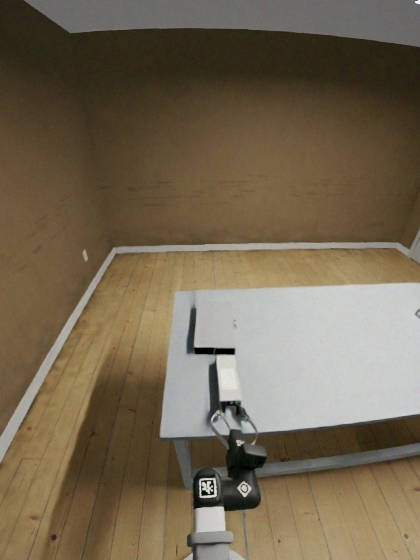

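Scene clock: 226.33 s.
r1.base_odometry: x=+0.780 y=-2.458 heading=+2.709 (m, m, rad; r1's odometry frame)
r1.turned_by_wheels: +0.000 (rad since the last result)
r1.turned_by_imu: +0.000 (rad since the last result)
r1.base_tilt: forward=-0.1 right=-0.3 (deg)
r1.lidar_m: 0.40 0.42 1.24 1.18 1.26 1.61 1.57 1.64 2.27 2.88 0.58 0.43
r1.base_status: not commanded
r1.joint_positions: lift_m=+0.716 arm_m=+0.042 wrist_yaw_rad=+0.001 wrist_pitch_rad=+0.350 wrist_roll_rad=+0.330 gripper_m=+0.060
r1.joint_status: all done
r1.motor_effort: lift_m=+20(20) arm_m=-9(12) wrist_yaw_rad=-4(4) wrist_pitch_rad=+0(14) wrist_roll_rad=+0(2) gripper_m=-1(33) wheel_0=-1(1) wheel_1=-1(1) wheel_2=+1(2) (%)
r1.hand_pose: x=+0.4835 y=-0.0872 z=+0.7953 quat_wxyz=(+0.971, +0.161, +0.172, -0.028) (m; r1's base frame)
r1.wrist_depth_mm: - - - - - - 741 / - - - - 723 554 477 / - - 554 504 449 382 338 / 1921 627 427 317 327 289 262 / 1756 379 252 249 247 233 216 / 931 287 199 224 198 194 187 / 253 227 224 - 186 190 891
r2.base_odometry: x=-0.151 y=+2.679 heading=-2.148 (m, m, rad; r2's odometry frame)
r2.turned_by_wheels: +1.554 (rad since the last result)
r2.turned_by_imu: +1.569 (rad since the last result)
r2.base_tilt: forward=+0.1 right=-0.2 (deg)
r2.lidar_m: 0.32 0.32 0.33 2.45 2.54 1.75 1.63 1.71 1.73 1.62 0.55 0.37
r2.base_status: done
r2.joint_positions: lift_m=+1.000 arm_m=+0.031 wrist_yaw_rad=+1.570 wrist_pitch_rad=+0.907 wrist_roll_rad=+0.012 gripper_m=-0.019
r2.joint_status: all done
r2.motor_effort: lift_m=+23(25) arm_m=-8(8) wrist_yaw_rad=+0(15) wrist_pitch_rad=-19(21) wrist_roll_rad=-4(2) gripper_m=-27(27) wheel_0=-3(9) wheel_1=-4(8) wheel_2=-5(8) (%)
r2.hand_pose: x=+0.2898 y=+0.1778 z=+0.9507 quat_wxyz=(+0.638, -0.306, +0.313, +0.634) (m; r2's base frame)
r2.wrist_depth_mm: - - - 831 788 768 759 / - - 1921 707 654 654 640 / 1708 1661 1661 597 569 564 554 / 1499 1464 1464 230 500 427 436 / 1336 1336 1281 204 439 427 439 / 1229 1205 185 184 180 170 336 / 1098 1042 1042 108 362 366 294
pictures: r1_wrist_camera, r2_head_camera
camera_calibration (this result's frames):
r1_wrist_camera: T_world_to_cam=[[-0.140616, -0.946593, -0.290152, 0.208281], [-0.363006, 0.321948, -0.874401, 0.944907], [0.921116, -0.0176274, -0.38889, 0.090717], [0, 0, 0, 1]] pos_world=[0.288734, -0.105454, 0.92194]
Images, in order (width x height): r1_wrist_camera 616x392, r2_head_camera 420x560.

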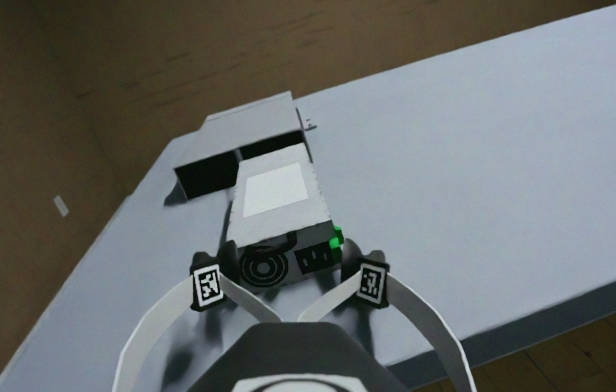

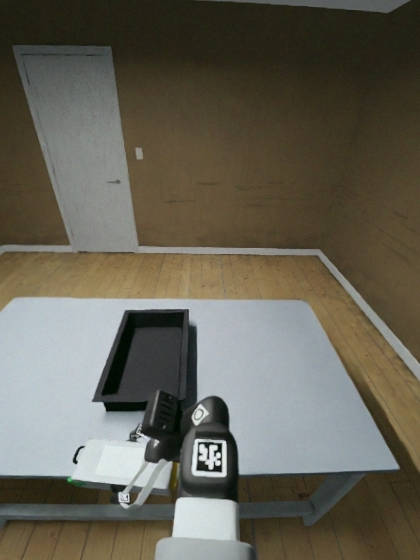

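>>> execute_actions:
  actions:
    - {"r1":{"joints":{"lift_m":0.88,"wrist_roll_rad":0.0,"gripper_m":0.12}},"r2":{"base":{"strafe_m":0.055},"joints":{"arm_m":0.3}}}
  cameras: []

>>> execute_actions:
  actions:
    - {"r1":{"joints":{"wrist_pitch_rad":0.9,"arm_m":0.255}},"r2":{"base":{"translate_m":0.03},"joints":{"arm_m":0.48}}}
  cameras: ["r2_head_camera","r2_wrist_camera","r1_wrist_camera"]

Scene clock: 228.77 s.
r1.base_odometry: x=+0.780 y=-2.458 heading=+2.709 (m, m, rad; r1's odometry frame)
r1.turned_by_wheels: +0.000 (rad since the last result)
r1.turned_by_imu: +0.000 (rad since the last result)
r1.base_tilt: forward=-0.1 right=-0.4 (deg)
r1.lidar_m: 0.40 0.42 1.22 1.19 1.26 1.62 1.55 1.65 2.25 2.89 0.58 0.45
r1.base_status: not commanded
r1.joint_positions: lift_m=+0.880 arm_m=+0.042 wrist_yaw_rad=+0.000 wrist_pitch_rad=+0.352 wrist_roll_rad=+0.000 gripper_m=+0.120
r1.joint_status: all done
r1.motor_effort: lift_m=+23(24) arm_m=-9(9) wrist_yaw_rad=-1(4) wrist_pitch_rad=-6(6) wrist_roll_rad=-1(6) gripper_m=+0(2) wheel_0=-1(0) wheel_1=-1(1) wheel_2=+1(1) (%)
r1.hand_pose: x=+0.4833 y=-0.0874 z=+0.9586 quat_wxyz=(+0.985, +0.000, +0.175, +0.000) (m; r1's base frame)
r1.wrist_depth_mm: 1921 - - - - - - / 1863 - - - - - - / 1863 - - - - - - / 1808 - 723 723 798 820 854 / 1808 1808 554 559 574 603 609 / 1464 442 430 415 439 473 480 / 1281 382 399 - 404 397 399
r2.base_odometry: x=-0.105 y=+2.649 heading=-2.148 (m, m, rad; r2's odometry frame)
r2.turned_by_wheels: +0.000 (rad since the last result)
r2.turned_by_imu: +0.001 (rad since the last result)
r2.base_tilt: forward=+0.2 right=-0.2 (deg)
r2.lidar_m: 0.29 0.34 0.42 2.40 2.55 1.78 1.64 1.68 1.79 1.66 0.53 0.35
r2.base_status: done
r2.joint_positions: lift_m=+1.000 arm_m=+0.299 wrist_yaw_rad=+1.570 wrist_pitch_rad=+0.907 wrist_roll_rad=+0.012 gripper_m=-0.019
r2.joint_status: all done
r2.motor_effort: lift_m=+24(24) arm_m=+8(9) wrist_yaw_rad=+1(1) wrist_pitch_rad=-20(21) wrist_roll_rad=+1(4) gripper_m=-27(28) wheel_0=-3(11) wheel_1=+3(10) wheel_2=+0(1) (%)
r2.hand_pose: x=+0.5571 y=+0.1777 z=+0.9507 quat_wxyz=(+0.638, -0.306, +0.314, +0.633) (m; r2's base frame)
r2.wrist_depth_mm: - - 809 798 778 759 - / - - 683 661 654 647 647 / 1708 1618 580 569 564 559 554 / 1499 1397 504 229 496 392 397 / 1336 477 436 204 399 430 427 / 1205 421 185 184 180 170 394 / 1098 364 362 108 357 362 355
pictures: none
No camera images: the call's "cameras" was empty. Leave "cameras" out to get every camera's image.

Scene clock: 230.50 s.
r1.base_odometry: x=+0.780 y=-2.458 heading=+2.709 (m, m, rad; r1's odometry frame)
r1.turned_by_wheels: +0.000 (rad since the last result)
r1.turned_by_imu: +0.000 (rad since the last result)
r1.base_tilt: forward=-0.1 right=-0.4 (deg)
r1.lidar_m: 0.40 0.44 1.23 1.18 1.26 1.63 1.56 1.64 2.26 2.90 0.57 0.42
r1.base_status: not commanded
r1.joint_positions: lift_m=+0.880 arm_m=+0.253 wrist_yaw_rad=+0.000 wrist_pitch_rad=+0.901 wrist_roll_rad=+0.000 gripper_m=+0.120
r1.joint_status: all done
r1.motor_effort: lift_m=+23(23) arm_m=+9(8) wrist_yaw_rad=-1(1) wrist_pitch_rad=-4(3) wrist_roll_rad=-1(1) gripper_m=+1(1) wheel_0=+0(1) wheel_1=-1(1) wheel_2=+1(1) (%)
r1.hand_pose: x=+0.6034 y=-0.0874 z=+0.8318 quat_wxyz=(+0.900, +0.000, +0.435, +0.000) (m; r1's base frame)
r1.wrist_depth_mm: 1661 492 402 410 496 508 517 / 1499 413 347 353 436 439 445 / 1308 362 351 334 382 387 394 / 338 327 334 289 340 345 349 / 294 297 293 260 303 312 312 / 268 266 233 235 273 285 285 / 248 250 256 - 263 260 266
r2.base_odometry: x=-0.121 y=+2.624 heading=-2.148 (m, m, rad; r2's odometry frame)
r2.turned_by_wheels: +0.000 (rad since the last result)
r2.turned_by_imu: +0.001 (rad since the last result)
r2.base_tilt: forward=+0.2 right=-0.2 (deg)
r2.lidar_m: 0.25 0.30 0.39 2.40 2.61 1.82 1.66 1.72 1.79 1.67 0.47 0.30
r2.base_status: done
r2.joint_positions: lift_m=+1.000 arm_m=+0.479 wrist_yaw_rad=+1.570 wrist_pitch_rad=+0.907 wrist_roll_rad=+0.012 gripper_m=-0.019
r2.joint_status: all done
r2.motor_effort: lift_m=+24(24) arm_m=+7(7) wrist_yaw_rad=+1(2) wrist_pitch_rad=-20(19) wrist_roll_rad=-1(2) gripper_m=-27(26) wheel_0=+3(7) wheel_1=+3(7) wheel_2=+0(10) (%)
r2.hand_pose: x=+0.7371 y=+0.1777 z=+0.9507 quat_wxyz=(+0.638, -0.306, +0.314, +0.633) (m; r2's base frame)
r2.wrist_depth_mm: - 809 809 798 778 - - / 1863 683 683 668 654 1808 1808 / 609 591 585 574 564 574 1576 / 521 517 508 229 389 492 1397 / 373 382 384 204 359 439 455 / 362 410 185 184 180 170 397 / 332 362 359 108 357 297 357
pictures: r1_wrist_camera, r2_head_camera, r2_wrist_camera
camera_calibration (this result's frames):
r1_wrist_camera: T_world_to_cam=[[-0.0188585, -0.999441, 0.0275904, -0.106885], [-0.808724, -0.000977571, -0.588188, 1.02304], [0.587886, -0.0334054, -0.808254, 0.543074], [0, 0, 0, 1]] pos_world=[0.506075, -0.0876832, 1.04363]
r2_wrist_camera: T_world_to_cam=[[0.998759, -0.0459579, -0.0192044, -0.7142], [-0.0479987, -0.785041, -0.617582, 0.824396], [0.0133065, 0.617737, -0.786272, 0.860616], [0, 0, 0, 1]] pos_world=[0.741432, 0.0827264, 1.17209]
Images, in order (width x height): r1_wrist_camera 616x392, r2_head_camera 420x560, r2_wrist_camera 616x392.

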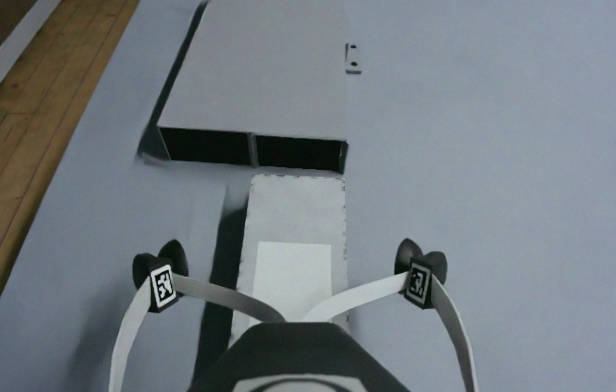

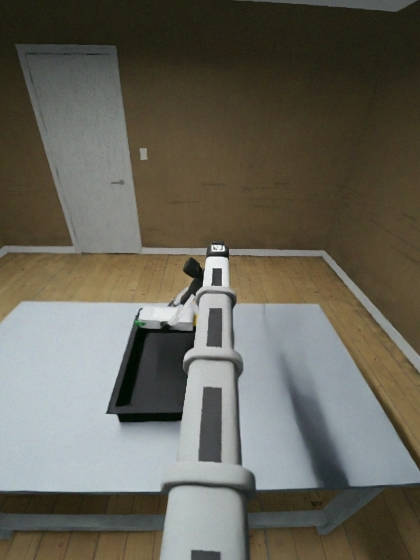

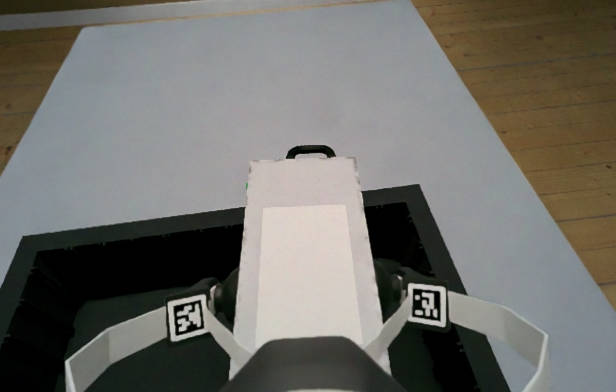

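>>> execute_actions:
  actions:
    - {"r1":{"joints":{"lift_m":0.838,"gripper_m":0.09,"arm_m":0.252}},"r2":{"joints":{"arm_m":0.49,"wrist_yaw_rad":1.69,"lift_m":0.935}}}
  cameras: ["r2_head_camera","r2_wrist_camera","r2_head_left_camera"]

Scene clock: 232.07 s.
r1.base_odometry: x=+0.780 y=-2.458 heading=+2.709 (m, m, rad; r1's odometry frame)
r1.turned_by_wheels: +0.000 (rad since the last result)
r1.turned_by_imu: +0.000 (rad since the last result)
r1.base_tilt: forward=+0.0 right=-0.4 (deg)
r1.lidar_m: 0.39 0.41 1.24 1.18 1.27 1.63 1.57 1.64 2.27 2.90 0.57 0.43
r1.base_status: not commanded
r1.joint_positions: lift_m=+0.838 arm_m=+0.253 wrist_yaw_rad=+0.000 wrist_pitch_rad=+0.901 wrist_roll_rad=+0.000 gripper_m=+0.090
r1.joint_status: all done
r1.motor_effort: lift_m=+18(21) arm_m=-8(10) wrist_yaw_rad=-2(0) wrist_pitch_rad=-5(5) wrist_roll_rad=-2(1) gripper_m=-1(1) wheel_0=-1(1) wheel_1=-1(1) wheel_2=+1(1) (%)
r1.hand_pose: x=+0.6034 y=-0.0874 z=+0.7902 quat_wxyz=(+0.900, +0.000, +0.435, +0.000) (m; r1's base frame)
r1.wrist_depth_mm: 1661 397 327 336 424 430 442 / 1397 342 301 297 366 375 384 / 314 310 312 312 324 330 334 / 277 278 276 236 290 294 297 / 249 252 216 215 262 265 267 / 229 228 192 195 200 241 243 / 211 213 215 - 223 222 224
r2.base_odometry: x=-0.121 y=+2.624 heading=-2.148 (m, m, rad; r2's odometry frame)
r2.turned_by_wheels: +0.000 (rad since the last result)
r2.turned_by_imu: +0.000 (rad since the last result)
r2.base_tilt: forward=+0.2 right=-0.2 (deg)
r2.lidar_m: 0.30 0.27 0.38 2.39 2.56 1.78 1.67 1.72 1.79 1.66 0.49 0.31
r2.base_status: not commanded
r2.joint_positions: lift_m=+0.935 arm_m=+0.489 wrist_yaw_rad=+1.690 wrist_pitch_rad=+0.907 wrist_roll_rad=+0.012 gripper_m=-0.019
r2.joint_status: all done
r2.motor_effort: lift_m=+20(22) arm_m=+7(13) wrist_yaw_rad=+0(10) wrist_pitch_rad=-20(21) wrist_roll_rad=+0(3) gripper_m=-26(27) wheel_0=+3(3) wheel_1=+3(3) wheel_2=+0(0) (%)
r2.hand_pose: x=+0.7253 y=+0.1869 z=+0.8859 quat_wxyz=(+0.599, -0.324, +0.295, +0.671) (m; r2's base frame)
r2.wrist_depth_mm: - 683 676 668 654 668 - / 1756 574 569 559 554 539 1661 / 500 492 488 480 473 469 488 / 330 334 332 229 330 340 410 / 338 375 370 205 364 290 368 / 334 343 185 183 180 170 330 / 309 303 300 108 298 274 298
pictures: r2_head_camera, r2_head_left_camera, r2_wrist_camera
camera_calibration (this result's frames):
r2_wrist_camera: T_world_to_cam=[[0.997061, 0.0741667, -0.0191987, -0.724393], [0.0465185, -0.785212, -0.617478, 0.722442], [-0.0608713, 0.61477, -0.786354, 0.858599], [0, 0, 0, 1]] pos_world=[0.740921, 0.0931556, 1.10735]
Images, in order (width x height): r2_head_camera 420x560, r2_head_left_camera 420x672, r2_wrist_camera 616x392.

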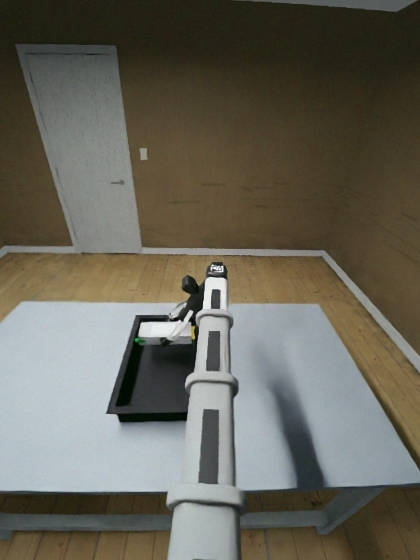

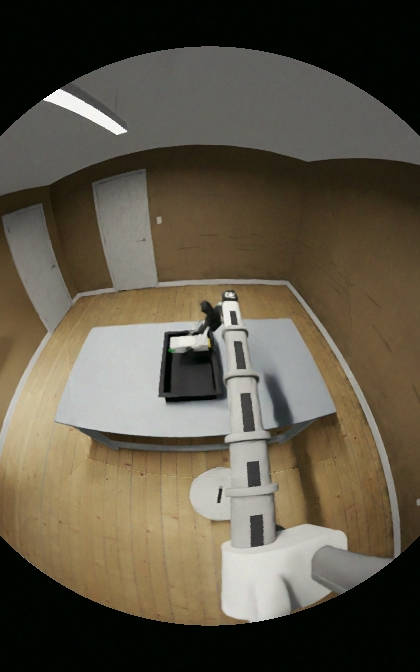

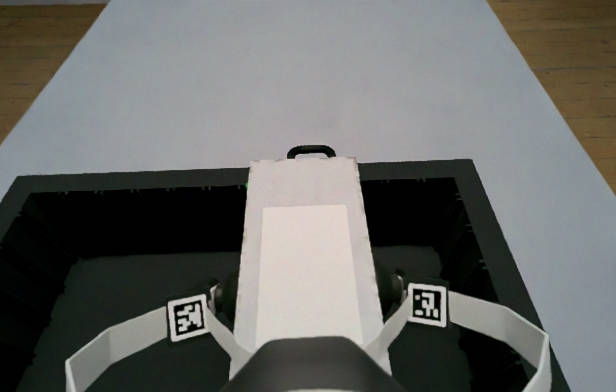

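>>> zoom_image:
  camera: "r2_head_left_camera"
  region: [140, 290, 250, 410]

Region (140, 290, 250, 410) of r2_head_left_camera's 420x672 image, scaled by 4.200, with more detail than that image has; it fills the left 462 columns of this view, and the rest is white.

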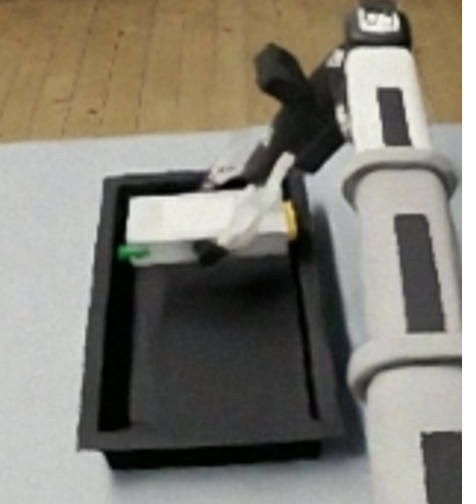

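>>> execute_actions:
  actions:
    - {"r1":{"joints":{"lift_m":0.835,"gripper_m":0.055}},"r2":{"joints":{"gripper_m":0.01,"lift_m":0.925}}}
  cameras: []

>>> execute_actions:
  actions:
    - {"r1":{"joints":{"lift_m":0.83,"gripper_m":-0.01}},"r2":{"joints":{"lift_m":0.895},"pace":"slow"}}
  cameras: ["r2_wrist_camera","r2_head_left_camera"]

>>> zoom_image:
  camera: "r2_head_left_camera"
  region: [140, 290, 250, 410]

Scene clock: 233.70 s.
r1.base_odometry: x=+0.780 y=-2.458 heading=+2.709 (m, m, rad; r1's odometry frame)
r1.turned_by_wheels: +0.000 (rad since the last result)
r1.turned_by_imu: +0.000 (rad since the last result)
r1.base_tilt: forward=-0.1 right=-0.4 (deg)
r1.lidar_m: 0.40 0.42 1.24 1.20 1.25 1.64 1.57 1.65 2.25 2.89 0.60 0.44
r1.base_status: not commanded
r1.joint_positions: lift_m=+0.835 arm_m=+0.253 wrist_yaw_rad=+0.001 wrist_pitch_rad=+0.903 wrist_roll_rad=+0.000 gripper_m=+0.055
r1.joint_status: all done
r1.motor_effort: lift_m=+19(20) arm_m=-8(8) wrist_yaw_rad=-3(4) wrist_pitch_rad=-10(10) wrist_roll_rad=-4(2) gripper_m=-13(14) wheel_0=-1(1) wheel_1=-1(1) wheel_2=+1(1) (%)
r1.hand_pose: x=+0.6030 y=-0.0873 z=+0.7868 quat_wxyz=(+0.900, +0.000, +0.436, +0.000) (m; r1's base frame)
r1.wrist_depth_mm: 1537 382 319 325 410 418 433 / 1397 332 293 296 357 366 375 / 301 304 307 257 317 324 327 / 270 272 271 231 282 287 290 / 244 248 212 209 256 258 262 / 224 221 190 192 196 236 238 / 207 208 211 - 219 216 220
r2.base_odometry: x=-0.121 y=+2.624 heading=-2.148 (m, m, rad; r2's odometry frame)
r2.turned_by_wheels: +0.000 (rad since the last result)
r2.turned_by_imu: +0.000 (rad since the last result)
r2.base_tilt: forward=+0.1 right=-0.2 (deg)
r2.lidar_m: 0.29 0.30 0.40 2.41 2.59 1.78 1.67 1.74 1.79 1.66 0.46 0.33
r2.base_status: not commanded
r2.joint_positions: lift_m=+0.925 arm_m=+0.489 wrist_yaw_rad=+1.690 wrist_pitch_rad=+0.907 wrist_roll_rad=+0.012 gripper_m=+0.010
r2.joint_status: all done
r2.motor_effort: lift_m=+20(21) arm_m=+7(7) wrist_yaw_rad=+0(0) wrist_pitch_rad=-20(20) wrist_roll_rad=-3(0) gripper_m=-23(26) wheel_0=+3(3) wheel_1=+3(2) wheel_2=+0(0) (%)
r2.hand_pose: x=+0.7253 y=+0.1869 z=+0.8759 quat_wxyz=(+0.599, -0.324, +0.295, +0.671) (m; r2's base frame)
r2.wrist_depth_mm: - 668 654 640 634 627 - / 597 559 549 544 535 525 1661 / 484 477 473 469 462 455 462 / 325 330 329 236 338 314 397 / 338 368 359 210 357 279 355 / 324 332 186 189 185 236 319 / 306 293 296 108 291 276 221
pictures: none
No camera images: the call's "cameras" was empty. Leave "cameras" out to get every camera's image.

Scene clock: 235.10 s.
r1.base_odometry: x=+0.780 y=-2.458 heading=+2.709 (m, m, rad; r1's odometry frame)
r1.turned_by_wheels: +0.000 (rad since the last result)
r1.turned_by_imu: +0.000 (rad since the last result)
r1.base_tilt: forward=-0.1 right=-0.4 (deg)
r1.lidar_m: 0.38 0.43 1.26 1.20 1.26 1.64 1.56 1.64 2.27 2.89 0.58 0.43
r1.base_status: not commanded
r1.joint_positions: lift_m=+0.830 arm_m=+0.253 wrist_yaw_rad=+0.000 wrist_pitch_rad=+0.907 wrist_roll_rad=+0.000 gripper_m=-0.009
r1.joint_status: all done
r1.motor_effort: lift_m=+21(21) arm_m=-8(8) wrist_yaw_rad=-2(3) wrist_pitch_rad=-20(20) wrist_roll_rad=-3(1) gripper_m=-31(31) wheel_0=+0(0) wheel_1=-1(1) wheel_2=+1(1) (%)
r1.hand_pose: x=+0.6021 y=-0.0874 z=+0.7810 quat_wxyz=(+0.899, +0.000, +0.438, +0.000) (m; r1's base frame)
r1.wrist_depth_mm: 1618 368 304 310 397 404 413 / 854 319 303 317 345 351 359 / 291 293 296 238 306 310 317 / 259 264 255 214 274 277 281 / 236 240 196 195 249 251 254 / 217 170 178 177 183 220 230 / 199 204 202 - 213 211 213
r2.base_odometry: x=-0.121 y=+2.624 heading=-2.148 (m, m, rad; r2's odometry frame)
r2.turned_by_wheels: +0.000 (rad since the last result)
r2.turned_by_imu: +0.000 (rad since the last result)
r2.base_tilt: forward=+0.1 right=-0.2 (deg)
r2.lidar_m: 0.28 0.31 0.41 2.42 2.61 1.81 1.67 1.72 1.76 1.67 0.48 0.33
r2.base_status: not commanded
r2.joint_positions: lift_m=+0.895 arm_m=+0.489 wrist_yaw_rad=+1.690 wrist_pitch_rad=+0.907 wrist_roll_rad=+0.012 gripper_m=+0.010
r2.joint_status: all done
r2.motor_effort: lift_m=+20(20) arm_m=+8(7) wrist_yaw_rad=+0(0) wrist_pitch_rad=-21(20) wrist_roll_rad=-3(1) gripper_m=-22(23) wheel_0=+3(3) wheel_1=+3(3) wheel_2=+0(0) (%)
r2.hand_pose: x=+0.7253 y=+0.1869 z=+0.8460 quat_wxyz=(+0.599, -0.324, +0.295, +0.671) (m; r2's base frame)
r2.wrist_depth_mm: - 603 597 585 574 564 - / 512 508 500 492 484 477 504 / 439 303 300 297 301 304 407 / 317 330 330 236 336 267 362 / 324 336 325 211 324 266 317 / 304 301 186 189 185 222 208 / 278 266 268 108 264 259 193
pictures: r2_head_left_camera, r2_wrist_camera
camera_calibration (this result's frames):
r2_wrist_camera: T_world_to_cam=[[0.997061, 0.0741674, -0.0191998, -0.725164], [0.0465167, -0.785194, -0.6175, 0.697799], [-0.060874, 0.614792, -0.786337, 0.827167], [0, 0, 0, 1]] pos_world=[0.740926, 0.0931557, 1.0674]
Images, in order (width x height): r2_head_left_camera 420x672, r2_wrist_camera 616x392.

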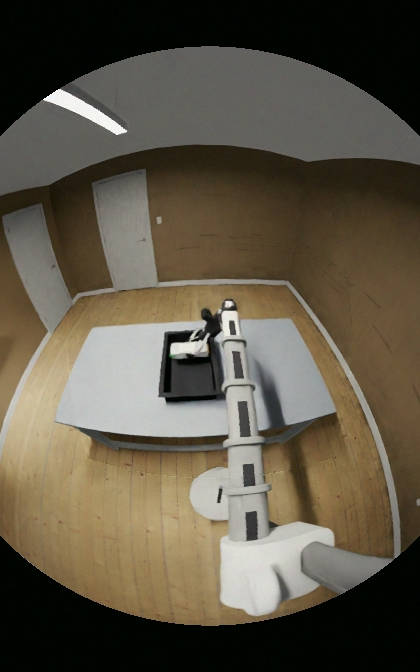

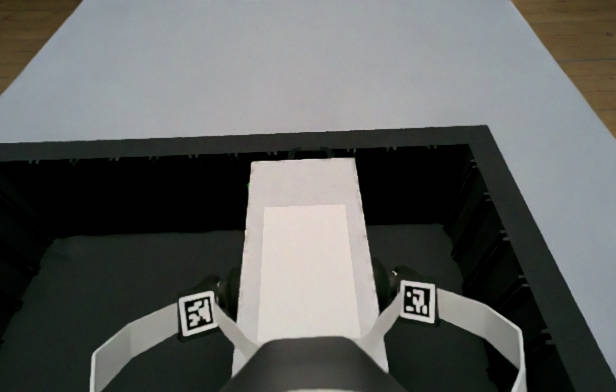

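Region (140, 290, 250, 410) of r2_head_left_camera's 420x672 image, scaled by 4.200, with more detail than that image has; it fills the left 462 columns of this view, and the rest is white.

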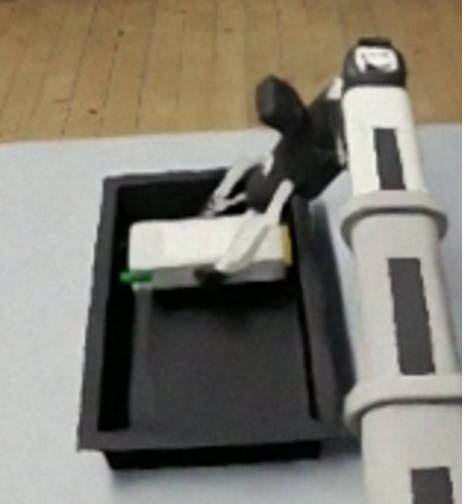

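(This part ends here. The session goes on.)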